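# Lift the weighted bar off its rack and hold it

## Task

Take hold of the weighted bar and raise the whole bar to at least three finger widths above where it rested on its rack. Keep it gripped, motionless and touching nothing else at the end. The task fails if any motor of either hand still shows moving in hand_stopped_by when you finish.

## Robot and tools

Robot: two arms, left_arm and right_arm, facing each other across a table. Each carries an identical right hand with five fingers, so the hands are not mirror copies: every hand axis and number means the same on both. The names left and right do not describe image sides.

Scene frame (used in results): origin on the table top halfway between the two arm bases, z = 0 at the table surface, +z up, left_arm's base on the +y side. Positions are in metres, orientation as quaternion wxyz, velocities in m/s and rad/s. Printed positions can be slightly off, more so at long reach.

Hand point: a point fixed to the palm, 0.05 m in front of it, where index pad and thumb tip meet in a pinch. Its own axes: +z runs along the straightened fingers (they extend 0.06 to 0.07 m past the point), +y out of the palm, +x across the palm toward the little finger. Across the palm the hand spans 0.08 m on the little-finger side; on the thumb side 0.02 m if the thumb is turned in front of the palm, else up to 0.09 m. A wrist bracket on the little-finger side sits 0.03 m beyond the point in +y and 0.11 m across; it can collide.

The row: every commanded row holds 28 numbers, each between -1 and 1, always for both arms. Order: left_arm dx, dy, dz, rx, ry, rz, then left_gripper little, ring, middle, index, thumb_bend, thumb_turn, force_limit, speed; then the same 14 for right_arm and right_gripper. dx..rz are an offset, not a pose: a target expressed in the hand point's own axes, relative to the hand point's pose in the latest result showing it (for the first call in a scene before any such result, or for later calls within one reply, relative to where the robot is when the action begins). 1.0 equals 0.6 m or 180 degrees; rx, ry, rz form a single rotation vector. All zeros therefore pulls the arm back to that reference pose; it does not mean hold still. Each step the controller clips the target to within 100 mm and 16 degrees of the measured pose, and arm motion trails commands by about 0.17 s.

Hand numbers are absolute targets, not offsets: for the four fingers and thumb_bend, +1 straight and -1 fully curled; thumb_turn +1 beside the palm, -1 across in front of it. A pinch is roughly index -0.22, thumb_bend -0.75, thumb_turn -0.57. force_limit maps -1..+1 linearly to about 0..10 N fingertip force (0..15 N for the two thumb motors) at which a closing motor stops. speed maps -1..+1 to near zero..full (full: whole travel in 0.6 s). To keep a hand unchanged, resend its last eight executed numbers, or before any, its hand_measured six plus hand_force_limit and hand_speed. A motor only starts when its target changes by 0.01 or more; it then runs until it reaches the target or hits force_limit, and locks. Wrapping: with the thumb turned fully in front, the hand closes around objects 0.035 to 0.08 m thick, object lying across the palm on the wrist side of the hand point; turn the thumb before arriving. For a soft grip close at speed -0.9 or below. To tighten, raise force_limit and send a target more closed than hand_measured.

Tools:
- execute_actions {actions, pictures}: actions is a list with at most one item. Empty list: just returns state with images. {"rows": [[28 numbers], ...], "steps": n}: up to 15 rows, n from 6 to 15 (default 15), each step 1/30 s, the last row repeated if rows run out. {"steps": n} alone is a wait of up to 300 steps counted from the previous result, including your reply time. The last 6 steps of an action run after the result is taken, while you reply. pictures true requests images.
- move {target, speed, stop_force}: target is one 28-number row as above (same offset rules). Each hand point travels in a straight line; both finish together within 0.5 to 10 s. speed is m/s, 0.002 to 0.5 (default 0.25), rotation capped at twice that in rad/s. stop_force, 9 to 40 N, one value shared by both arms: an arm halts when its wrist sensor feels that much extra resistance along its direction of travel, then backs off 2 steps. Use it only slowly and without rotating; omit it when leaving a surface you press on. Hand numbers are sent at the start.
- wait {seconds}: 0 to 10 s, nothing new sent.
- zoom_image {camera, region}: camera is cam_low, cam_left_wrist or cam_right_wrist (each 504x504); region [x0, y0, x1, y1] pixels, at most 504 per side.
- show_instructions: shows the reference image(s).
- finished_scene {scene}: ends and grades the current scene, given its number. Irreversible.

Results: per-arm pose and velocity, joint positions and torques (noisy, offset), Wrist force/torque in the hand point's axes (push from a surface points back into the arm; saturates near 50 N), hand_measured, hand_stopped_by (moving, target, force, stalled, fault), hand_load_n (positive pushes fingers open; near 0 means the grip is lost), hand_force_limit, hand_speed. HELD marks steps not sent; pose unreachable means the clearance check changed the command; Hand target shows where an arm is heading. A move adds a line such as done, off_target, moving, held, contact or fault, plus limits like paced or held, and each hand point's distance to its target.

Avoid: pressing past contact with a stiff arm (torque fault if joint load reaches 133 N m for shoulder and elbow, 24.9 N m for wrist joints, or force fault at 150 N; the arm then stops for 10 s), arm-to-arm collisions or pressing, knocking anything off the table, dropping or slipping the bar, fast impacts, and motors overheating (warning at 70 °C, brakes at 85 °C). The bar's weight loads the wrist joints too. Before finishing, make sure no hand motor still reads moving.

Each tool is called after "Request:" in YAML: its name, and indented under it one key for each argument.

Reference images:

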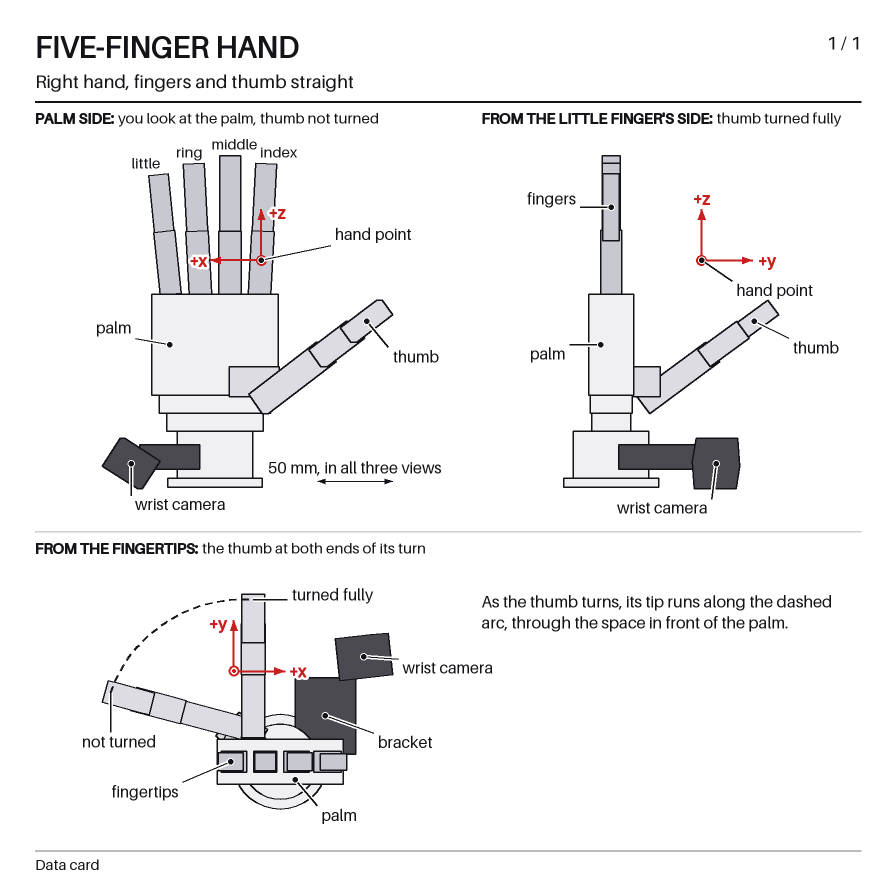

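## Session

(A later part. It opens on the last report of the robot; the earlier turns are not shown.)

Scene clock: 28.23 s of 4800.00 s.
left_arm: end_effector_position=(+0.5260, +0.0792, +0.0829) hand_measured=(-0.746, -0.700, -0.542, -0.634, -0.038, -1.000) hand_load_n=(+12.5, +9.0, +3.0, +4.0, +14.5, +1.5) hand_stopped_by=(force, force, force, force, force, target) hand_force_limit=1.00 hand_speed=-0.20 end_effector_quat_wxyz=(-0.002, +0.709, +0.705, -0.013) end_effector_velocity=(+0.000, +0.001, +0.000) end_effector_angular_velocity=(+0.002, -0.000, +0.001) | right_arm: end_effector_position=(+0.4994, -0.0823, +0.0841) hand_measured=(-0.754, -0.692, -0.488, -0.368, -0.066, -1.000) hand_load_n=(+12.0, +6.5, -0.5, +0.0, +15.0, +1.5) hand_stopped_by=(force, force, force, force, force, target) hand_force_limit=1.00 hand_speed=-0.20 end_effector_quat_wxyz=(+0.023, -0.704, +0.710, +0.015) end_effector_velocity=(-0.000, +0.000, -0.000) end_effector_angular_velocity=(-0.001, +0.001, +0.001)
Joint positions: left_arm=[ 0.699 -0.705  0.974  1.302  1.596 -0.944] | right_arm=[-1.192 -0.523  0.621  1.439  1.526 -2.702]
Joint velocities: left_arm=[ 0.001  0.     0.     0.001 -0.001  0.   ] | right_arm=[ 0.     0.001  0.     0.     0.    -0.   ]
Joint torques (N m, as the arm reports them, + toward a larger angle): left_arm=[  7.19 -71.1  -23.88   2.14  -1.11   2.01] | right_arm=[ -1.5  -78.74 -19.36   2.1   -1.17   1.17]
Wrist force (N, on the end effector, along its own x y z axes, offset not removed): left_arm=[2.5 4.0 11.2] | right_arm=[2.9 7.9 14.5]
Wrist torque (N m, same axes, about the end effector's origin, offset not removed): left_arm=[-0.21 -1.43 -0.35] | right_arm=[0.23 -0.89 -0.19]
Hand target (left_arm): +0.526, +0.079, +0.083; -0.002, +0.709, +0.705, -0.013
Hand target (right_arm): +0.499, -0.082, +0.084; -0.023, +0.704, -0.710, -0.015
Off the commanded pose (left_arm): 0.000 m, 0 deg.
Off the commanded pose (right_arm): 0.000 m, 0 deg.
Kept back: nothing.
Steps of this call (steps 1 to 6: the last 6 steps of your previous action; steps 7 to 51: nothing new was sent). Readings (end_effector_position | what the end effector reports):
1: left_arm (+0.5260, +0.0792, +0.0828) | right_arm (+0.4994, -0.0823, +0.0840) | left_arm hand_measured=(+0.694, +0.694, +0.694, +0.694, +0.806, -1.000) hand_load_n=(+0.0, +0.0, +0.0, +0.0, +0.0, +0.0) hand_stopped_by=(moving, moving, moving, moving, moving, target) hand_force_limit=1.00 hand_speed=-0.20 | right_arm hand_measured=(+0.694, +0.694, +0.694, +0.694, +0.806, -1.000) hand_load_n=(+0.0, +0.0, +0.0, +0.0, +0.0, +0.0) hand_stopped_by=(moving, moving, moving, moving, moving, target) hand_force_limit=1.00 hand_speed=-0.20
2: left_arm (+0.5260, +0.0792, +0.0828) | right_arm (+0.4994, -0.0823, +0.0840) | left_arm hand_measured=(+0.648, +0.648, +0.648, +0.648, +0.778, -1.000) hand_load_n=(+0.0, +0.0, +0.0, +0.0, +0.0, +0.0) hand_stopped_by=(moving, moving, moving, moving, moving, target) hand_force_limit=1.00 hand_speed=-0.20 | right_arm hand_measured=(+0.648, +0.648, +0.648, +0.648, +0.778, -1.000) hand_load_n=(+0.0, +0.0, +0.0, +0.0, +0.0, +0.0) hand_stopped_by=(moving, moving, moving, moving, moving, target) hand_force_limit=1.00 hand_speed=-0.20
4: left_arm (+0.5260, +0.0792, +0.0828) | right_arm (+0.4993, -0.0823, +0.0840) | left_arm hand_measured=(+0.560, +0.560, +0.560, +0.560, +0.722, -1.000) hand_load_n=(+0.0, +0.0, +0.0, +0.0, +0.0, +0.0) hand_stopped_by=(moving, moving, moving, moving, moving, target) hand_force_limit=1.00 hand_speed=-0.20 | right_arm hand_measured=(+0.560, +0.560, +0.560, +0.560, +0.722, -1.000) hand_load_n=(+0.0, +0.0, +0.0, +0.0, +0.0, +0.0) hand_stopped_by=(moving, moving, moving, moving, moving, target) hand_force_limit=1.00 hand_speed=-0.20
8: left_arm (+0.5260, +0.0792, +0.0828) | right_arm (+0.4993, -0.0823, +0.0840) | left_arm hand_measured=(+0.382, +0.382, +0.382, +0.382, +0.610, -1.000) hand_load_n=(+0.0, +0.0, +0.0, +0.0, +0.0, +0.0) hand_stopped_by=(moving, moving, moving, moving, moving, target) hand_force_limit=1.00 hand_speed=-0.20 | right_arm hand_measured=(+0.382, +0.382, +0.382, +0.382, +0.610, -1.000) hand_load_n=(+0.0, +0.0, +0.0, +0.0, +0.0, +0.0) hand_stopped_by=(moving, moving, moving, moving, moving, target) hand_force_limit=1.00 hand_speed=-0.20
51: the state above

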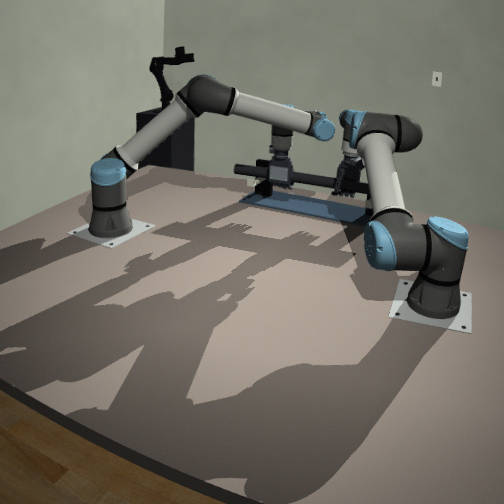

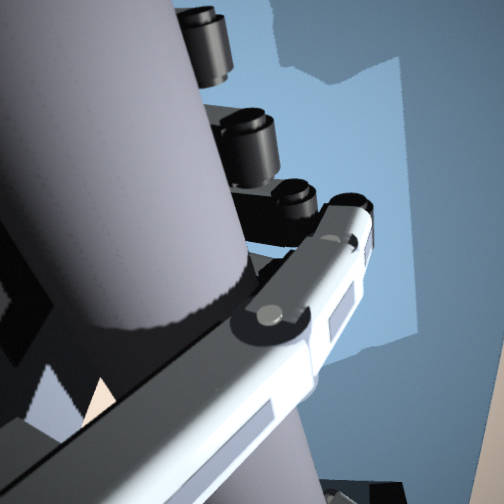

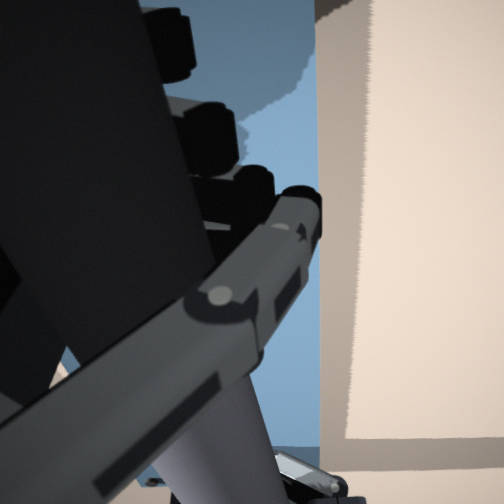

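Request:
move:
  target: [0,0,-0.07,0,0,0,-0.97,-0.97,-0.97,-0.97,-0.97,-1,1,-0.5,0,0,-0.07,0,0,0,-0.97,-0.97,-0.97,-0.97,-0.97,-1,1,-0.5]
  speed: 0.03

Request:
move:
  target: [0,-0.08,-0.07,0,0,0,-0.97,-0.97,-0.97,-0.97,-0.97,-1,1,-0.5,0,0.08,-0.07,0,0,0,-0.97,-0.97,-0.97,-0.97,-0.97,-1,1,-0.5]
  speed: 0.04

Scene clock: 30.37 s of 4800.00 s.
left_arm: end_effector_position=(+0.5268, +0.0798, +0.1246) hand_measured=(-0.746, -0.706, -0.560, -0.654, -0.032, -1.000) hand_load_n=(+9.5, +9.0, +11.0, +9.0, +14.0, +2.5) hand_stopped_by=(force, force, force, force, force, target) hand_force_limit=1.00 hand_speed=-0.50 end_effector_quat_wxyz=(-0.002, +0.709, +0.705, -0.013) end_effector_velocity=(-0.000, -0.000, +0.002) end_effector_angular_velocity=(-0.000, -0.000, -0.001) | right_arm: end_effector_position=(+0.4989, -0.0846, +0.1258) hand_measured=(-0.754, -0.704, -0.510, -0.626, -0.062, -1.000) hand_load_n=(+6.0, +7.0, +9.5, +8.0, +15.0, +2.0) hand_stopped_by=(force, force, force, force, force, target) hand_force_limit=1.00 hand_speed=-0.50 end_effector_quat_wxyz=(+0.023, -0.704, +0.710, +0.015) end_effector_velocity=(-0.000, -0.000, +0.002) end_effector_angular_velocity=(-0.002, -0.000, -0.000)
Joint positions: left_arm=[ 0.701 -0.731  0.913  1.39   1.596 -0.942] | right_arm=[-1.195 -0.54   0.547  1.53   1.526 -2.704]
Joint velocities: left_arm=[-0.001 -0.001 -0.003  0.004  0.    -0.   ] | right_arm=[ 0.    -0.    -0.005  0.006  0.002  0.   ]
Joint torques (N m, as the arm reports them, + toward a larger angle): left_arm=[ 25.51 -71.24 -20.49  13.59  -4.19   0.67] | right_arm=[-25.51 -77.29 -27.09   7.75   9.21  -3.05]
Wrist force (N, on the end effector, along its own x y z axes, offset not removed): left_arm=[-35.1 1.6 12.5] | right_arm=[-33.9 8.3 17.9]
Wrist torque (N m, same axes, about the end effector's origin, offset not removed): left_arm=[-0.80 0.24 -0.90] | right_arm=[-0.04 0.93 -0.96]
Hand target (left_arm): +0.527, +0.080, +0.125; -0.002, +0.709, +0.705, -0.013
Hand target (right_arm): +0.499, -0.085, +0.126; -0.023, +0.704, -0.710, -0.015
Off the commanded pose (left_arm): 0.000 m, 0 deg.
Off the commanded pose (right_arm): 0.000 m, 0 deg.
Kept back: nothing.
move: done

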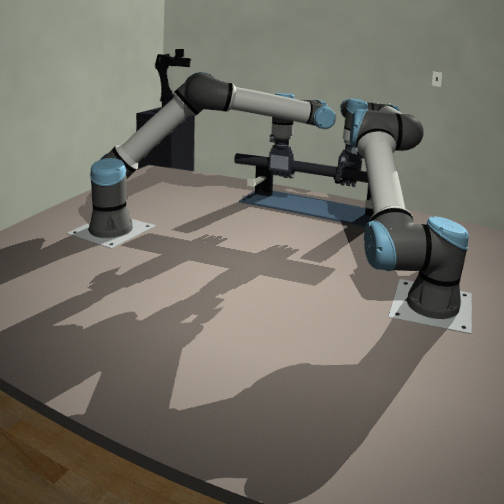

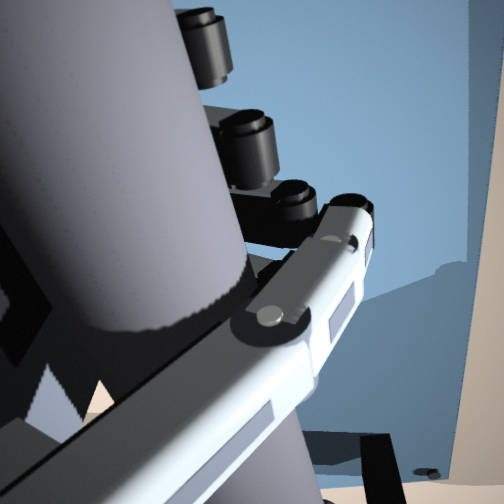

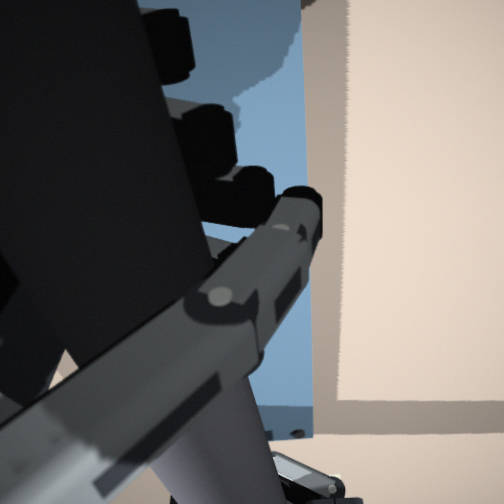

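Scene clock: 32.37 s of 4800.00 s.
left_arm: end_effector_position=(+0.4799, +0.0807, +0.1674) hand_measured=(-0.746, -0.706, -0.560, -0.654, -0.032, -1.000) hand_load_n=(+7.5, +7.0, +12.0, +8.5, +13.5, +2.0) hand_stopped_by=(force, force, force, force, force, target) hand_force_limit=1.00 hand_speed=-0.50 end_effector_quat_wxyz=(-0.002, +0.709, +0.705, -0.013) end_effector_velocity=(-0.001, +0.001, +0.001) end_effector_angular_velocity=(+0.004, +0.000, +0.001) | right_arm: end_effector_position=(+0.4506, -0.0864, +0.1670) hand_measured=(-0.754, -0.704, -0.510, -0.626, -0.062, -1.000) hand_load_n=(+6.5, +5.5, +9.5, +4.5, +15.0, +2.5) hand_stopped_by=(force, force, force, force, force, target) hand_force_limit=1.00 hand_speed=-0.50 end_effector_quat_wxyz=(+0.023, -0.704, +0.710, +0.015) end_effector_velocity=(-0.002, -0.000, +0.001) end_effector_angular_velocity=(-0.001, +0.001, +0.002)
Joint positions: left_arm=[ 0.635 -0.853  1.018  1.405  1.596 -1.008] | right_arm=[-1.165 -0.702  0.747  1.491  1.527 -2.675]
Joint velocities: left_arm=[-0.002 -0.004  0.004  0.003 -0.002 -0.003] | right_arm=[ 0.002 -0.005  0.006 -0.     0.    -0.001]
Joint torques (N m, as the arm reports them, + toward a larger angle): left_arm=[  1.57 -70.38  -4.42  11.77  -4.54  -2.17] | right_arm=[ -8.67 -71.56  -9.02   4.4    6.63   1.83]
Wrist force (N, on the end effector, along its own x y z axes, offset not removed): left_arm=[-27.7 -0.4 15.2] | right_arm=[-26.8 8.1 14.1]
Wrist torque (N m, same axes, about the end effector's origin, offset not removed): left_arm=[-0.89 0.40 -0.50] | right_arm=[0.33 0.54 -0.66]
Hand target (left_arm): +0.480, +0.081, +0.168; -0.002, +0.709, +0.705, -0.013
Hand target (right_arm): +0.450, -0.086, +0.167; -0.023, +0.704, -0.710, -0.015
Off the commanded pose (left_arm): 0.000 m, 0 deg.
Off the commanded pose (right_arm): 0.000 m, 0 deg.
Kept back: nothing.
move: done

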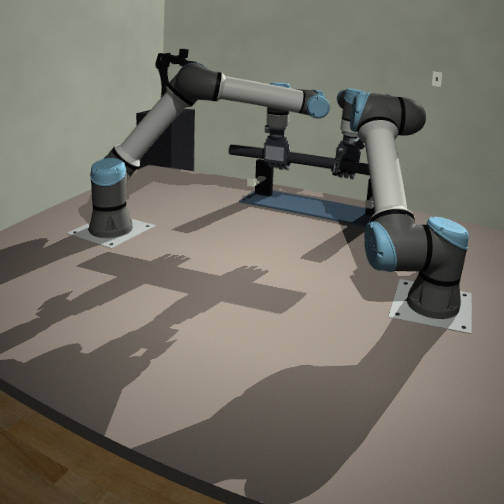

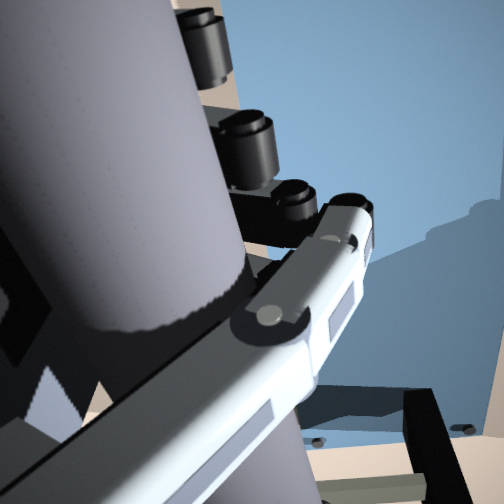

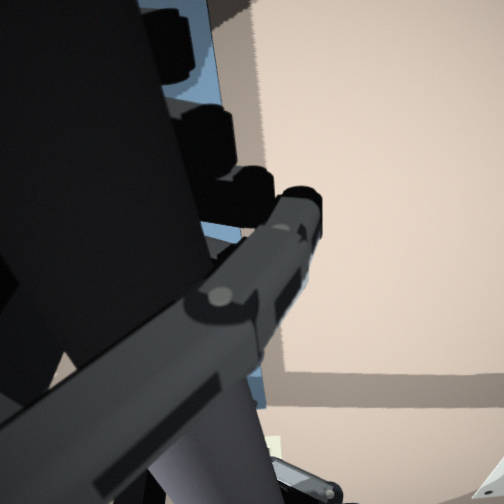

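Request:
finished_scene:
  scene: 1

The scene is finished: the task was done.


## Next scene

The same job, from a new start.

Request:
execute_actions:
  actions: []

Scene clock: 0.00 s of 4800.00 s.
left_arm: end_effector_position=(+0.2775, +0.4266, +0.4847) hand_measured=(+1.000, +1.000, +1.000, +1.000, +1.000, +1.000) hand_load_n=(+0.0, +0.0, +0.0, +0.0, +0.0, +0.0) hand_stopped_by=(target, target, target, target, target, target) hand_force_limit=0.00 hand_speed=-0.80 end_effector_quat_wxyz=(+0.002, +0.395, +0.918, -0.021) end_effector_velocity=(+0.000, -0.000, +0.000) end_effector_angular_velocity=(-0.001, -0.001, -0.000) | right_arm: end_effector_position=(+0.1185, -0.2454, +0.4771) hand_measured=(+1.000, +1.000, +1.000, +1.000, +1.000, +1.000) hand_load_n=(+0.0, +0.0, +0.0, +0.0, +0.0, +0.0) hand_stopped_by=(target, target, target, target, target, target) hand_force_limit=0.00 hand_speed=-0.80 end_effector_quat_wxyz=(+0.011, -0.374, +0.928, +0.009) end_effector_velocity=(+0.000, -0.000, -0.000) end_effector_angular_velocity=(-0.001, -0.001, -0.001)
Joint positions: left_arm=[ 0.541 -1.74   1.326  1.955  1.599 -1.867] | right_arm=[-1.171 -1.724  1.344  1.928  1.555 -1.885]
Joint velocities: left_arm=[ 0.001  0.    -0.001 -0.001  0.     0.001] | right_arm=[-0.    -0.     0.    -0.     0.001  0.   ]
Joint torques (N m, as the arm reports them, + toward a larger angle): no reading
Wrist force (N, on the end effector, along its own x y z axes, offset not removed): no reading
Wrist torque (N m, same axes, about the end effector's origin, offset not removed): no reading
Hand target (left_arm): +0.277, +0.427, +0.485; +0.002, +0.395, +0.918, -0.021
Hand target (right_arm): +0.119, -0.245, +0.477; +0.011, -0.374, +0.928, +0.009

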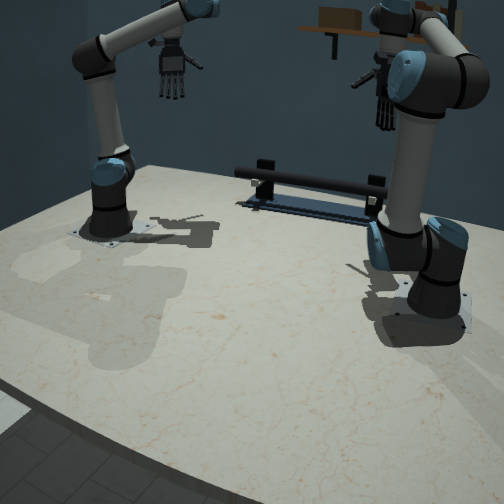

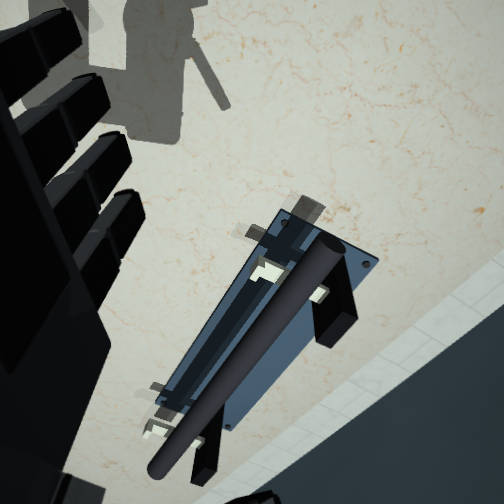

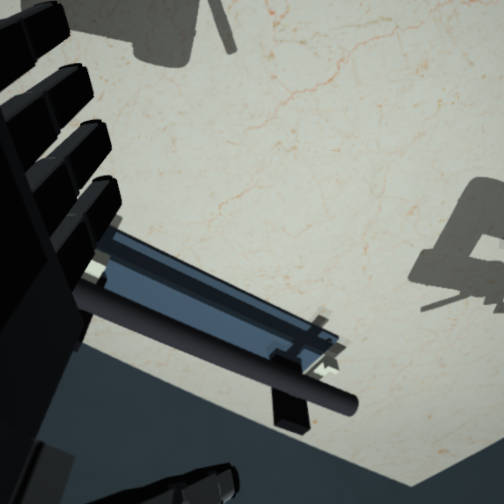

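Request:
move:
  target: [-0.65,-0.127,0.475,0,0,0.242,1,1,1,1,1,-1,0.5,0.5,-0.613,-0.208,0.462,0,0,-0.256,1,1,1,1,1,-1,0.5,0.5]

Scene clock: 3.03 s of 4800.00 s.
left_arm: end_effector_position=(+0.4871, +0.0802, +0.2108) hand_measured=(+1.000, +1.000, +1.000, +1.000, +1.000, -1.000) hand_load_n=(+0.0, +0.0, +0.0, +0.0, +0.0, +0.0) hand_stopped_by=(target, target, target, target, target, target) hand_force_limit=0.50 hand_speed=0.50 end_effector_quat_wxyz=(+0.010, +0.707, +0.706, -0.018) end_effector_velocity=(+0.001, -0.001, -0.001) end_effector_angular_velocity=(+0.001, +0.001, -0.002) | right_arm: end_effector_position=(+0.4735, -0.0741, +0.2086) hand_measured=(+1.000, +1.000, +1.000, +1.000, +1.000, -1.000) hand_load_n=(+0.0, +0.0, +0.0, +0.0, +0.0, +0.0) hand_stopped_by=(target, target, target, target, target, target) hand_force_limit=0.50 hand_speed=0.50 end_effector_quat_wxyz=(+0.014, -0.706, +0.708, +0.004) end_effector_velocity=(+0.001, +0.003, -0.001) end_effector_angular_velocity=(-0.011, +0.007, +0.010)
Joint positions: left_arm=[ 0.647 -0.869  0.93   1.482  1.603 -1.   ] | right_arm=[-1.152 -0.55   0.354  1.742  1.554 -2.67 ]
Joint velocities: left_arm=[ 0.001  0.006 -0.008  0.004  0.     0.003] | right_arm=[ 0.006  0.043 -0.078  0.047  0.007 -0.004]
Joint torques (N m, as the arm reports them, + toward a larger angle): left_arm=[ 10.89 -38.71 -26.79   5.23   1.59   1.81] | right_arm=[  5.71 -49.88 -24.49   4.26   1.71  -2.19]
Wrist force (N, on the end effector, along its own x y z axes, offset not removed): left_arm=[2.6 -2.4 0.9] | right_arm=[-3.8 0.7 -1.7]
Wrist torque (N m, same axes, about the end effector's origin, offset not removed): left_arm=[-0.38 -0.52 0.06] | right_arm=[0.10 0.77 0.04]
Hand target (left_arm): +0.487, +0.080, +0.211; +0.010, +0.708, +0.706, -0.018
Hand target (right_arm): +0.474, -0.074, +0.209; -0.014, +0.707, -0.707, -0.004
Off the commanded pose (left_arm): 0.000 m, 0 deg.
Off the commanded pose (right_arm): 0.000 m, 0 deg.
Kept back: nothing.
move: done

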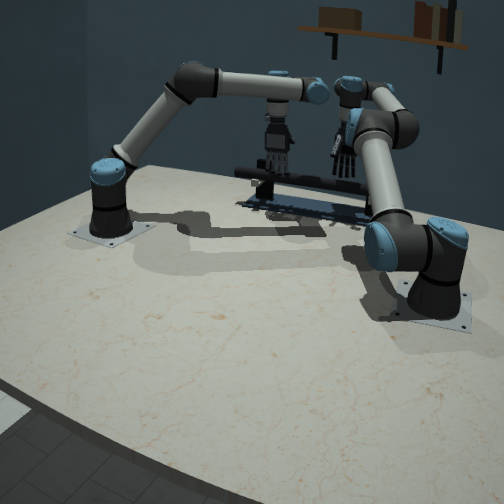

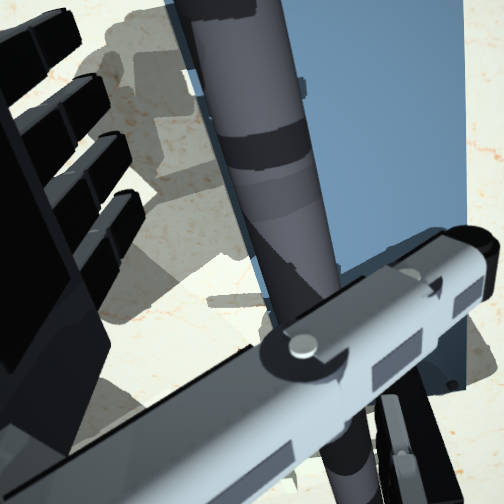

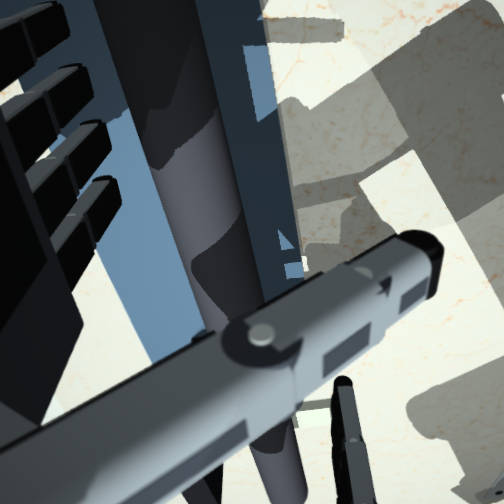

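Request:
move:
  target: [0,0.03,0.125,0,0,0,1,1,1,1,1,-1,0.5,0.5,0.015,-0.027,0.12,0,0,0,1,1,1,1,1,-1,0.5,0.5]
  speed: 0.05
  stop_force: 12

Scene clock: 5.73 s of 4800.00 s.
left_arm: end_effector_position=(+0.5043, +0.0772, +0.1359) hand_measured=(+1.000, +1.000, +1.000, +1.000, +1.000, -1.000) hand_load_n=(+0.0, +0.0, +0.0, +0.0, +0.0, +0.0) hand_stopped_by=(target, target, target, target, target, target) hand_force_limit=0.50 hand_speed=0.50 end_effector_quat_wxyz=(+0.010, +0.707, +0.706, -0.018) end_effector_velocity=(+0.001, +0.000, -0.002) end_effector_angular_velocity=(+0.000, -0.001, +0.001) | right_arm: end_effector_position=(+0.4906, -0.0812, +0.1370) hand_measured=(+1.000, +1.000, +1.000, +1.000, +1.000, -1.000) hand_load_n=(+0.0, +0.0, +0.0, +0.0, +0.0, +0.0) hand_stopped_by=(target, target, target, target, target, target) hand_force_limit=0.50 hand_speed=0.50 end_effector_quat_wxyz=(+0.014, -0.706, +0.708, +0.004) end_effector_velocity=(+0.000, -0.000, -0.002) end_effector_angular_velocity=(-0.000, -0.001, +0.001)
Joint positions: left_arm=[ 0.669 -0.799  1.001  1.342  1.603 -0.978] | right_arm=[-1.174 -0.542  0.522  1.567  1.554 -2.691]
Joint velocities: left_arm=[ 0.002  0.003  0.001 -0.004 -0.     0.001] | right_arm=[-0.     0.     0.004 -0.006  0.001 -0.001]
Joint torques (N m, as the arm reports them, + toward a larger angle): left_arm=[ 11.26 -39.76  -8.32   0.13   1.54   1.76] | right_arm=[ -6.19 -50.27  -7.57   0.6   -1.04  -2.12]
Wrist force (N, on the end effector, along its own x y z axes, offset not removed): left_arm=[-0.9 0.4 -1.2] | right_arm=[-4.1 1.4 0.4]
Wrist torque (N m, same axes, about the end effector's origin, offset not removed): left_arm=[0.14 0.01 0.12] | right_arm=[0.18 0.58 -0.33]
Hand target (left_arm): +0.504, +0.077, +0.136; +0.010, +0.707, +0.706, -0.018
Hand target (right_arm): +0.491, -0.081, +0.137; -0.014, +0.706, -0.708, -0.004
Off the commanded pose (left_arm): 0.000 m, 0 deg.
Off the commanded pose (right_arm): 0.000 m, 0 deg.
Kept back: nothing.
move: done

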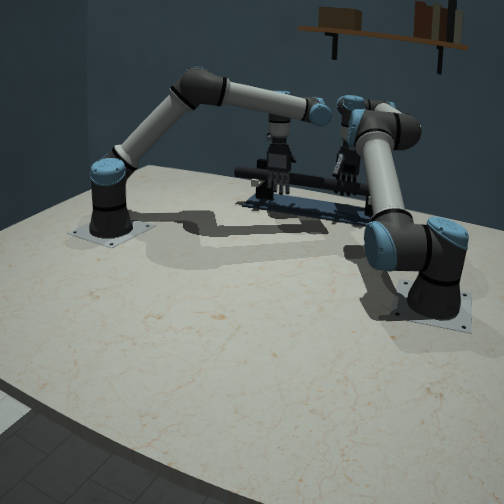

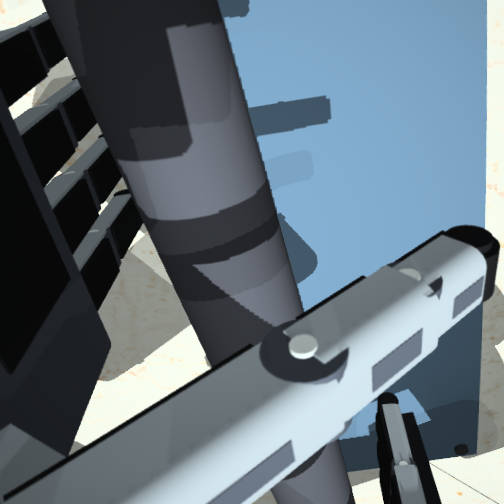

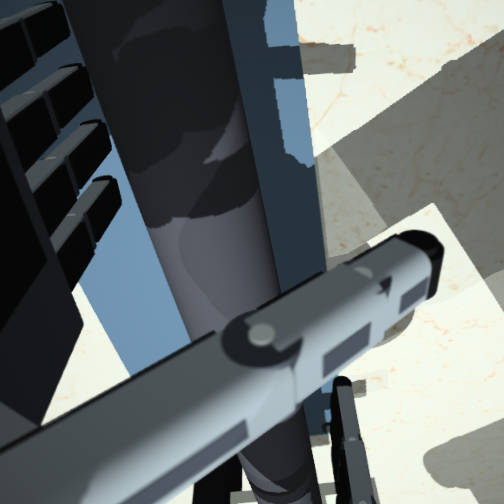

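Request:
move:
  target: [0,0.02,0.065,0,0,0,1,1,1,1,1,-1,0.5,0.5,0,0,0.065,0,0,0,1,1,1,1,1,-1,0.5,0.5]
  speed: 0.025
  stop_force: 10

Scene clock: 8.03 s of 4800.00 s.
left_arm: end_effector_position=(+0.5157, +0.0756, +0.0971) hand_measured=(+1.000, +1.000, +1.000, +1.000, +1.000, -1.000) hand_load_n=(+0.0, +0.0, +0.0, +0.0, +0.0, +0.0) hand_stopped_by=(target, target, target, target, target, target) hand_force_limit=0.50 hand_speed=0.50 end_effector_quat_wxyz=(+0.010, +0.707, +0.706, -0.018) end_effector_velocity=(+0.001, +0.001, -0.002) end_effector_angular_velocity=(-0.000, +0.001, +0.001) | right_arm: end_effector_position=(+0.4912, -0.0802, +0.0982) hand_measured=(+1.000, +1.000, +1.000, +1.000, +1.000, -1.000) hand_load_n=(+0.0, +0.0, +0.0, +0.0, +0.0, +0.0) hand_stopped_by=(target, target, target, target, target, target) hand_force_limit=0.50 hand_speed=0.50 end_effector_quat_wxyz=(+0.014, -0.706, +0.708, +0.004) end_effector_velocity=(+0.001, -0.001, -0.002) end_effector_angular_velocity=(-0.001, -0.001, -0.001)
Joint positions: left_arm=[ 0.684 -0.747  1.011  1.281  1.604 -0.964] | right_arm=[-1.173 -0.533  0.603  1.476  1.554 -2.69 ]
Joint velocities: left_arm=[ 0.002  0.003 -0.    -0.003  0.001  0.001] | right_arm=[-0.001  0.     0.005 -0.005  0.001 -0.   ]
Joint torques (N m, as the arm reports them, + toward a larger angle): left_arm=[ 15.29 -42.01  -7.37  -0.74  -0.32   1.76] | right_arm=[  7.69 -48.23  -6.98   1.49  -1.2    2.46]
Wrist force (N, on the end effector, along its own x y z axes, offset not removed): left_arm=[0.5 -6.4 -0.6] | right_arm=[-3.0 -4.2 -1.8]
Wrist torque (N m, same axes, about the end effector's origin, offset not removed): left_arm=[-0.19 -0.07 -0.15] | right_arm=[0.35 0.71 -0.48]
Hand target (left_arm): +0.516, +0.076, +0.097; +0.010, +0.707, +0.706, -0.018
Hand target (right_arm): +0.491, -0.080, +0.098; -0.014, +0.706, -0.708, -0.004
Off the commanded pose (left_arm): 0.000 m, 0 deg.
Off the commanded pose (right_arm): 0.000 m, 0 deg.
Kept back: nothing.
move: done

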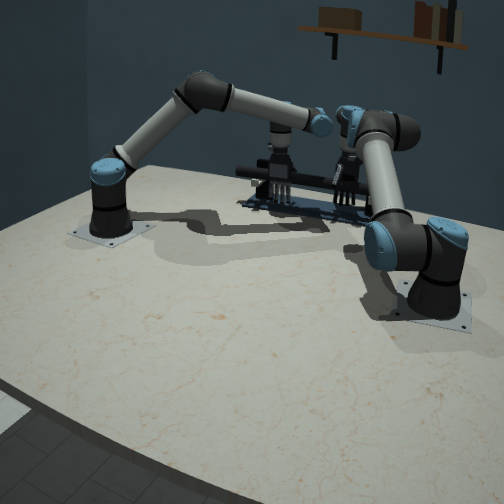

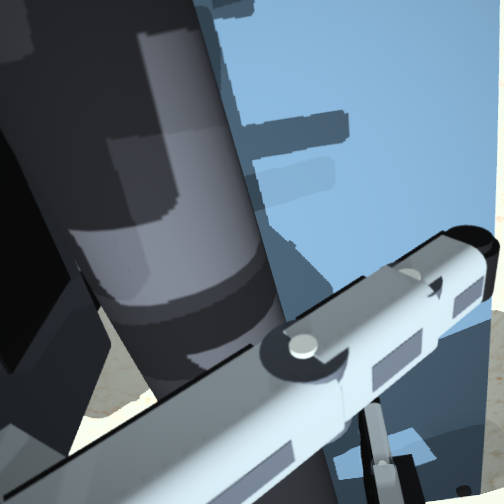

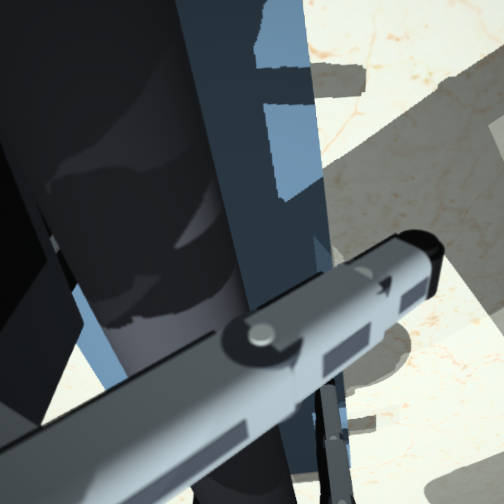

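Request:
execute_actions:
  actions:
    - {"rows":[[0,0.005,0,0,0,0,-1,-1,-1,-1,-1,-1,1,-0.2,0,0.005,0,0,0,0,-1,-1,-1,-1,-1,-1,1,-0.2]],"steps":15}

Request:
wait:
  seconds: 1.5

Scene clock: 8.57 s of 4800.00 s.
left_arm: end_effector_position=(+0.5184, +0.0756, +0.0970) hand_measured=(+0.738, +0.738, +0.738, +0.738, +0.834, -1.000) hand_load_n=(+0.0, +0.0, +0.0, +0.0, +0.0, +0.0) hand_stopped_by=(moving, moving, moving, moving, moving, target) hand_force_limit=1.00 hand_speed=-0.20 end_effector_quat_wxyz=(+0.010, +0.707, +0.706, -0.018) end_effector_velocity=(+0.003, -0.000, +0.001) end_effector_angular_velocity=(+0.000, -0.000, -0.001) | right_arm: end_effector_position=(+0.4885, -0.0802, +0.0981) hand_measured=(+0.738, +0.738, +0.738, +0.738, +0.834, -1.000) hand_load_n=(+0.0, +0.0, +0.0, +0.0, +0.0, +0.0) hand_stopped_by=(moving, moving, moving, moving, moving, target) hand_force_limit=1.00 hand_speed=-0.20 end_effector_quat_wxyz=(+0.014, -0.706, +0.708, +0.004) end_effector_velocity=(-0.003, -0.000, +0.002) end_effector_angular_velocity=(-0.000, -0.004, -0.001)
Joint positions: left_arm=[ 0.688 -0.742  1.001  1.286  1.604 -0.96 ] | right_arm=[-1.171 -0.541  0.62   1.468  1.554 -2.689]
Joint velocities: left_arm=[ 0.004  0.006 -0.013  0.008 -0.     0.005] | right_arm=[ 0.002 -0.013  0.02  -0.01   0.002  0.003]
Joint torques (N m, as the arm reports them, + toward a larger angle): left_arm=[ 12.5  -42.74 -24.98   4.68   0.84   1.61] | right_arm=[  8.04 -69.41  -7.57   1.4    0.75   2.45]
Wrist force (N, on the end effector, along its own x y z axes, offset not removed): left_arm=[2.0 -5.0 0.3] | right_arm=[0.2 -3.1 0.7]
Wrist torque (N m, same axes, about the end effector's origin, offset not removed): left_arm=[-0.19 -0.45 -0.11] | right_arm=[0.29 0.06 -0.22]
Steps of this call (steps 1 to 7: nothing new was sent; steps 8 to 16: the first 9 steps of this action). Readings (end_effector_position | what the end effector reports):
8: left_arm (+0.5159, +0.0756, +0.0968) | right_arm (+0.4912, -0.0802, +0.0980) | left_arm hand_measured=(+1.000, +1.000, +1.000, +1.000, +1.000, -1.000) hand_load_n=(+0.0, +0.0, +0.0, +0.0, +0.0, +0.0) hand_stopped_by=(moving, moving, moving, moving, moving, target) hand_force_limit=1.00 hand_speed=-0.20 | right_arm hand_measured=(+1.000, +1.000, +1.000, +1.000, +1.000, -1.000) hand_load_n=(+0.0, +0.0, +0.0, +0.0, +0.0, +0.0) hand_stopped_by=(moving, moving, moving, moving, moving, target) hand_force_limit=1.00 hand_speed=-0.20
9: left_arm (+0.5163, +0.0756, +0.0967) | right_arm (+0.4907, -0.0802, +0.0979) | left_arm hand_measured=(+1.000, +1.000, +1.000, +1.000, +1.000, -1.000) hand_load_n=(+0.0, +0.0, +0.0, +0.0, +0.0, +0.0) hand_stopped_by=(moving, moving, moving, moving, moving, target) hand_force_limit=1.00 hand_speed=-0.20 | right_arm hand_measured=(+1.000, +1.000, +1.000, +1.000, +1.000, -1.000) hand_load_n=(+0.0, +0.0, +0.0, +0.0, +0.0, +0.0) hand_stopped_by=(moving, moving, moving, moving, moving, target) hand_force_limit=1.00 hand_speed=-0.20
11: left_arm (+0.5173, +0.0756, +0.0968) | right_arm (+0.4897, -0.0802, +0.0979) | left_arm hand_measured=(+0.960, +0.960, +0.960, +0.960, +0.974, -1.000) hand_load_n=(+0.0, +0.0, +0.0, +0.0, +0.0, +0.0) hand_stopped_by=(moving, moving, moving, moving, moving, target) hand_force_limit=1.00 hand_speed=-0.20 | right_arm hand_measured=(+0.960, +0.960, +0.960, +0.960, +0.974, -1.000) hand_load_n=(+0.0, +0.0, +0.0, +0.0, +0.0, +0.0) hand_stopped_by=(moving, moving, moving, moving, moving, target) hand_force_limit=1.00 hand_speed=-0.20
15: left_arm (+0.5183, +0.0756, +0.0969) | right_arm (+0.4886, -0.0802, +0.0980) | left_arm hand_measured=(+0.782, +0.782, +0.782, +0.782, +0.862, -1.000) hand_load_n=(+0.0, +0.0, +0.0, +0.0, +0.0, +0.0) hand_stopped_by=(moving, moving, moving, moving, moving, target) hand_force_limit=1.00 hand_speed=-0.20 | right_arm hand_measured=(+0.782, +0.782, +0.782, +0.782, +0.862, -1.000) hand_load_n=(+0.0, +0.0, +0.0, +0.0, +0.0, +0.0) hand_stopped_by=(moving, moving, moving, moving, moving, target) hand_force_limit=1.00 hand_speed=-0.20
16: the state above

Scene clock: 10.27 s of 4800.00 s.
left_arm: end_effector_position=(+0.5188, +0.0756, +0.0970) hand_measured=(-0.698, -0.636, -0.576, -0.548, -0.036, -1.000) hand_load_n=(+11.5, +2.0, +11.5, +0.0, +14.0, +1.5) hand_stopped_by=(force, force, force, force, force, target) hand_force_limit=1.00 hand_speed=-0.20 end_effector_quat_wxyz=(+0.010, +0.707, +0.706, -0.018) end_effector_velocity=(+0.000, +0.000, -0.000) end_effector_angular_velocity=(-0.000, -0.000, -0.000) | right_arm: end_effector_position=(+0.4882, -0.0802, +0.0982) hand_measured=(-0.662, -0.592, -0.546, -0.504, -0.050, -1.000) hand_load_n=(+12.0, +0.0, +8.0, +0.0, +15.0, +2.0) hand_stopped_by=(force, force, force, force, force, target) hand_force_limit=1.00 hand_speed=-0.20 end_effector_quat_wxyz=(+0.014, -0.706, +0.708, +0.004) end_effector_velocity=(-0.001, +0.000, -0.001) end_effector_angular_velocity=(-0.000, +0.001, +0.003)
Joint positions: left_arm=[ 0.688 -0.741  1.     1.286  1.604 -0.959] | right_arm=[-1.171 -0.543  0.622  1.467  1.554 -2.688]
Joint velocities: left_arm=[ 0.    -0.     0.001 -0.001  0.     0.001] | right_arm=[ 0.001  0.001 -0.     0.    -0.    -0.002]
Joint torques (N m, as the arm reports them, + toward a larger angle): left_arm=[ -0.09 -68.53 -16.38   4.57  -1.25   0.1 ] | right_arm=[ -7.09 -66.94 -28.58   5.07  -0.81  -1.05]
Wrist force (N, on the end effector, along its own x y z axes, offset not removed): left_arm=[2.1 -1.2 7.7] | right_arm=[-3.7 1.5 10.4]
Wrist torque (N m, same axes, about the end effector's origin, offset not removed): left_arm=[-0.70 -0.73 -0.12] | right_arm=[-0.35 0.09 -0.32]
Hand target (left_arm): +0.519, +0.076, +0.097; +0.010, +0.707, +0.706, -0.018
Hand target (right_arm): +0.488, -0.080, +0.098; -0.014, +0.706, -0.708, -0.004
Off the commanded pose (left_arm): 0.000 m, 0 deg.
Off the commanded pose (right_arm): 0.000 m, 0 deg.
Kept back: nothing.
Steps of this call (steps 1 to 6: the last 6 steps of your previous action; steps 7 to 51: nothing new was sent). Readings (end_effector_position | what the end effector reports):
1: left_arm (+0.5185, +0.0756, +0.0970) | right_arm (+0.4884, -0.0802, +0.0981) | left_arm hand_measured=(+0.694, +0.694, +0.694, +0.694, +0.806, -1.000) hand_load_n=(+0.0, +0.0, +0.0, +0.0, +0.0, +0.0) hand_stopped_by=(moving, moving, moving, moving, moving, target) hand_force_limit=1.00 hand_speed=-0.20 | right_arm hand_measured=(+0.694, +0.694, +0.694, +0.694, +0.806, -1.000) hand_load_n=(+0.0, +0.0, +0.0, +0.0, +0.0, +0.0) hand_stopped_by=(moving, moving, moving, moving, moving, target) hand_force_limit=1.00 hand_speed=-0.20
2: left_arm (+0.5186, +0.0756, +0.0970) | right_arm (+0.4884, -0.0802, +0.0981) | left_arm hand_measured=(+0.648, +0.648, +0.648, +0.648, +0.778, -1.000) hand_load_n=(+0.0, +0.0, +0.0, +0.0, +0.0, +0.0) hand_stopped_by=(moving, moving, moving, moving, moving, target) hand_force_limit=1.00 hand_speed=-0.20 | right_arm hand_measured=(+0.648, +0.648, +0.648, +0.648, +0.778, -1.000) hand_load_n=(+0.0, +0.0, +0.0, +0.0, +0.0, +0.0) hand_stopped_by=(moving, moving, moving, moving, moving, target) hand_force_limit=1.00 hand_speed=-0.20
4: left_arm (+0.5186, +0.0756, +0.0970) | right_arm (+0.4883, -0.0802, +0.0981) | left_arm hand_measured=(+0.560, +0.560, +0.560, +0.560, +0.722, -1.000) hand_load_n=(+0.0, +0.0, +0.0, +0.0, +0.0, +0.0) hand_stopped_by=(moving, moving, moving, moving, moving, target) hand_force_limit=1.00 hand_speed=-0.20 | right_arm hand_measured=(+0.560, +0.560, +0.560, +0.560, +0.722, -1.000) hand_load_n=(+0.0, +0.0, +0.0, +0.0, +0.0, +0.0) hand_stopped_by=(moving, moving, moving, moving, moving, target) hand_force_limit=1.00 hand_speed=-0.20
8: left_arm (+0.5187, +0.0756, +0.0970) | right_arm (+0.4882, -0.0802, +0.0982) | left_arm hand_measured=(+0.382, +0.382, +0.382, +0.382, +0.610, -1.000) hand_load_n=(+0.0, +0.0, +0.0, +0.0, +0.0, +0.0) hand_stopped_by=(moving, moving, moving, moving, moving, target) hand_force_limit=1.00 hand_speed=-0.20 | right_arm hand_measured=(+0.382, +0.382, +0.382, +0.382, +0.610, -1.000) hand_load_n=(+0.0, +0.0, +0.0, +0.0, +0.0, +0.0) hand_stopped_by=(moving, moving, moving, moving, moving, target) hand_force_limit=1.00 hand_speed=-0.20
51: the state above

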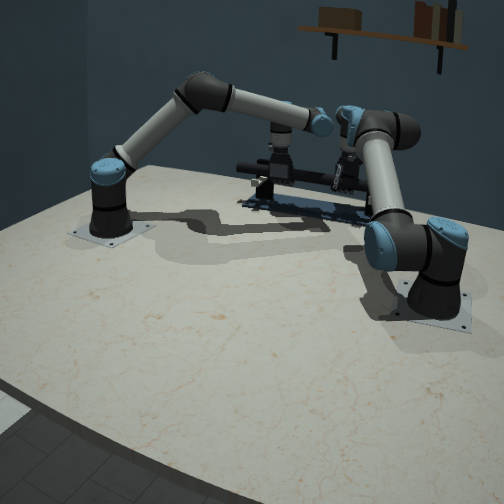

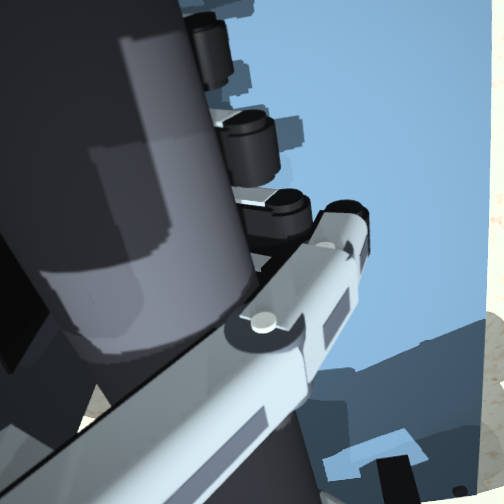

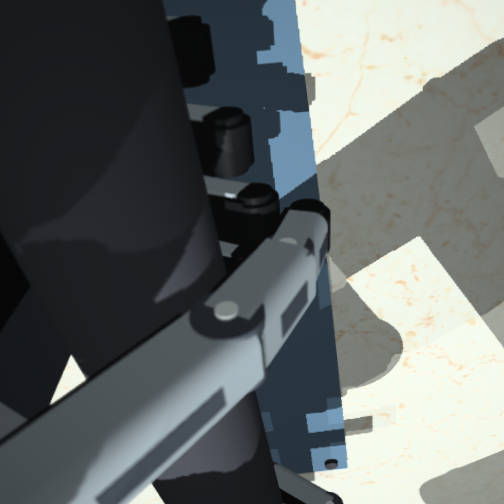

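Request:
move:
  target: [0,0,-0.075,0,0,0,-0.97,-0.97,-0.97,-0.97,-0.97,-1,1,-0.5,0,0,-0.075,0,0,0,-0.97,-0.97,-0.97,-0.97,-0.97,-1,1,-0.5]
  speed: 0.04

Request:
move:
  target: [0,-0.08,-0.08,0,0,0,-0.97,-0.97,-0.97,-0.97,-0.97,-1,1,-0.5,0,0.08,-0.08,0,0,0,-0.97,-0.97,-0.97,-0.97,-0.97,-1,1,-0.5]
  speed: 0.05

Scene clock: 12.03 s of 4800.00 s.
left_arm: end_effector_position=(+0.5193, +0.0774, +0.1418) hand_measured=(-0.698, -0.664, -0.576, -0.608, -0.034, -1.000) hand_load_n=(+6.5, +8.5, +10.5, +9.0, +14.5, +2.0) hand_stopped_by=(force, force, force, force, force, target) hand_force_limit=1.00 hand_speed=-0.50 end_effector_quat_wxyz=(+0.010, +0.707, +0.706, -0.018) end_effector_velocity=(+0.001, +0.001, +0.002) end_effector_angular_velocity=(+0.000, +0.001, +0.003) | right_arm: end_effector_position=(+0.4876, -0.0814, +0.1431) hand_measured=(-0.662, -0.636, -0.554, -0.590, -0.050, -1.000) hand_load_n=(+0.0, +3.5, +11.5, +7.5, +15.5, +2.0) hand_stopped_by=(force, force, force, force, force, target) hand_force_limit=1.00 hand_speed=-0.50 end_effector_quat_wxyz=(+0.014, -0.706, +0.708, +0.004) end_effector_velocity=(+0.000, -0.000, +0.002) end_effector_angular_velocity=(+0.001, +0.002, -0.001)
Joint positions: left_arm=[ 0.691 -0.77   0.936  1.379  1.604 -0.957] | right_arm=[-1.172 -0.554  0.529  1.571  1.554 -2.689]
Joint velocities: left_arm=[ 0.002 -0.001 -0.003  0.005  0.    -0.001] | right_arm=[-0.001  0.002 -0.007  0.006 -0.002 -0.   ]
Joint torques (N m, as the arm reports them, + toward a larger angle): left_arm=[ 18.85 -66.68 -20.95   9.26  -2.25   1.12] | right_arm=[-15.46 -56.67 -26.99   6.51   5.44  -2.53]
Wrist force (N, on the end effector, along its own x y z axes, offset not removed): left_arm=[-18.1 0.4 8.0] | right_arm=[-18.3 7.5 12.5]
Wrist torque (N m, same axes, about the end effector's origin, offset not removed): left_arm=[-0.57 0.32 -0.30] | right_arm=[0.38 0.52 -0.45]
Hand target (left_arm): +0.519, +0.077, +0.142; +0.010, +0.707, +0.706, -0.018
Hand target (right_arm): +0.488, -0.081, +0.143; -0.014, +0.706, -0.708, -0.004
Off the commanded pose (left_arm): 0.000 m, 0 deg.
Off the commanded pose (right_arm): 0.000 m, 0 deg.
Kept back: nothing.
move: done

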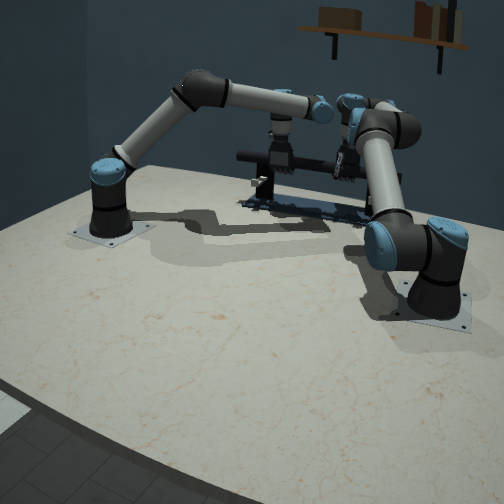

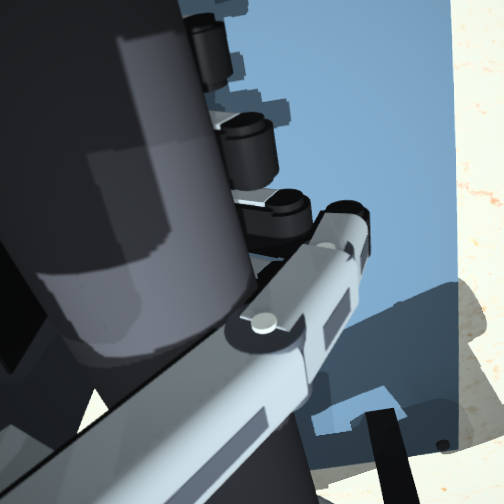

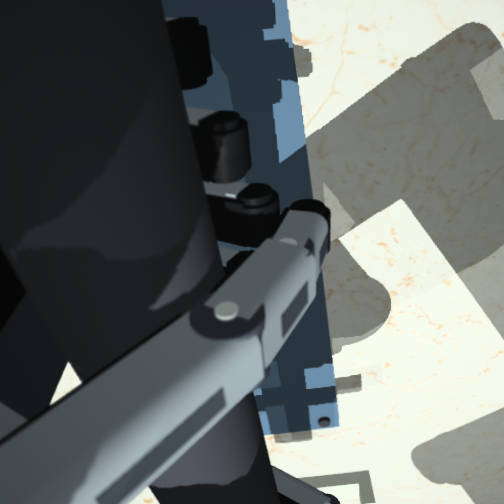

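Scene clock: 13.80 s of 4800.00 s.
left_arm: end_effector_position=(+0.4720, +0.0794, +0.1900) hand_measured=(-0.700, -0.664, -0.576, -0.608, -0.034, -1.000) hand_load_n=(+4.5, +6.5, +11.0, +7.5, +14.0, +2.0) hand_stopped_by=(force, force, force, force, force, target) hand_force_limit=1.00 hand_speed=-0.50 end_effector_quat_wxyz=(+0.010, +0.707, +0.706, -0.018) end_effector_velocity=(-0.001, +0.001, +0.002) end_effector_angular_velocity=(-0.001, +0.000, +0.002) | right_arm: end_effector_position=(+0.4391, -0.0825, +0.1902) hand_measured=(-0.662, -0.636, -0.554, -0.590, -0.050, -1.000) hand_load_n=(+0.5, +3.0, +11.5, +4.5, +15.5, +2.0) hand_stopped_by=(force, force, force, force, force, target) hand_force_limit=1.00 hand_speed=-0.50 end_effector_quat_wxyz=(+0.014, -0.706, +0.708, +0.004) end_effector_velocity=(-0.003, +0.001, +0.001) end_effector_angular_velocity=(+0.001, -0.000, +0.001)
Joint positions: left_arm=[ 0.624 -0.893  1.024  1.412  1.602 -1.024] | right_arm=[-1.139 -0.711  0.704  1.553  1.555 -2.657]
Joint velocities: left_arm=[-0.001 -0.005  0.002  0.002  0.    -0.004] | right_arm=[ 0.004 -0.005  0.005 -0.001 -0.     0.003]
Joint torques (N m, as the arm reports them, + toward a larger angle): left_arm=[ -7.09 -64.98  -8.04   8.07  -2.89  -2.05] | right_arm=[  0.46 -68.91  -9.63   2.81   3.54   2.27]
Wrist force (N, on the end effector, along its own x y z axes, offset not removed): left_arm=[-10.7 -0.3 10.0] | right_arm=[-11.8 1.0 10.5]
Wrist torque (N m, same axes, about the end effector's origin, offset not removed): left_arm=[-0.41 0.06 0.03] | right_arm=[-0.29 0.11 -0.33]
Hand target (left_arm): +0.472, +0.079, +0.190; +0.010, +0.707, +0.706, -0.018
Hand target (right_arm): +0.439, -0.083, +0.190; -0.014, +0.706, -0.708, -0.004
Off the commanded pose (left_arm): 0.000 m, 0 deg.
Off the commanded pose (right_arm): 0.000 m, 0 deg.
Kept back: nothing.
move: done

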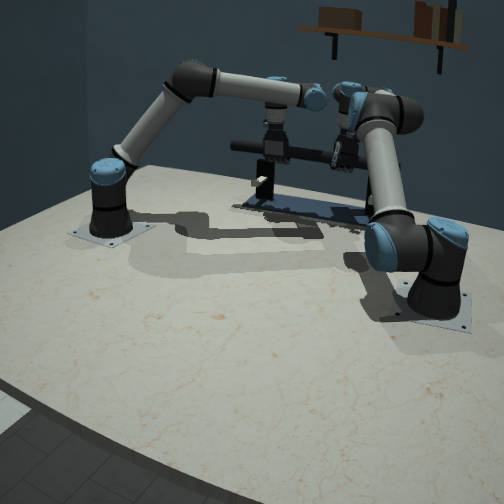

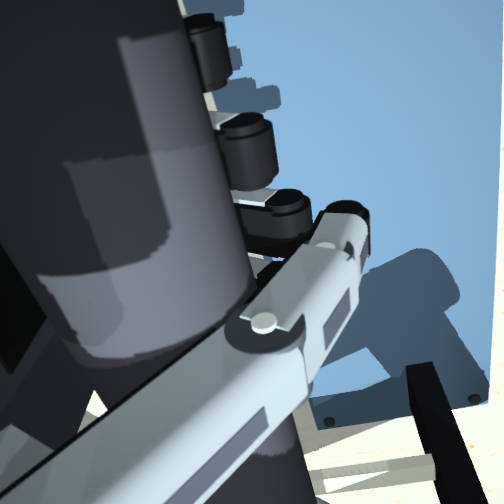

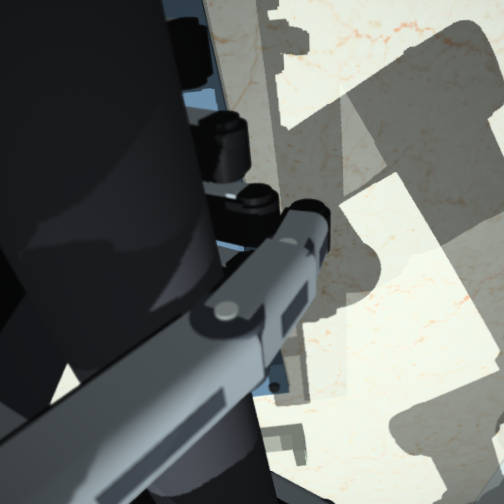

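Request:
finished_scene:
  scene: 2

The scene is finished: the task was done.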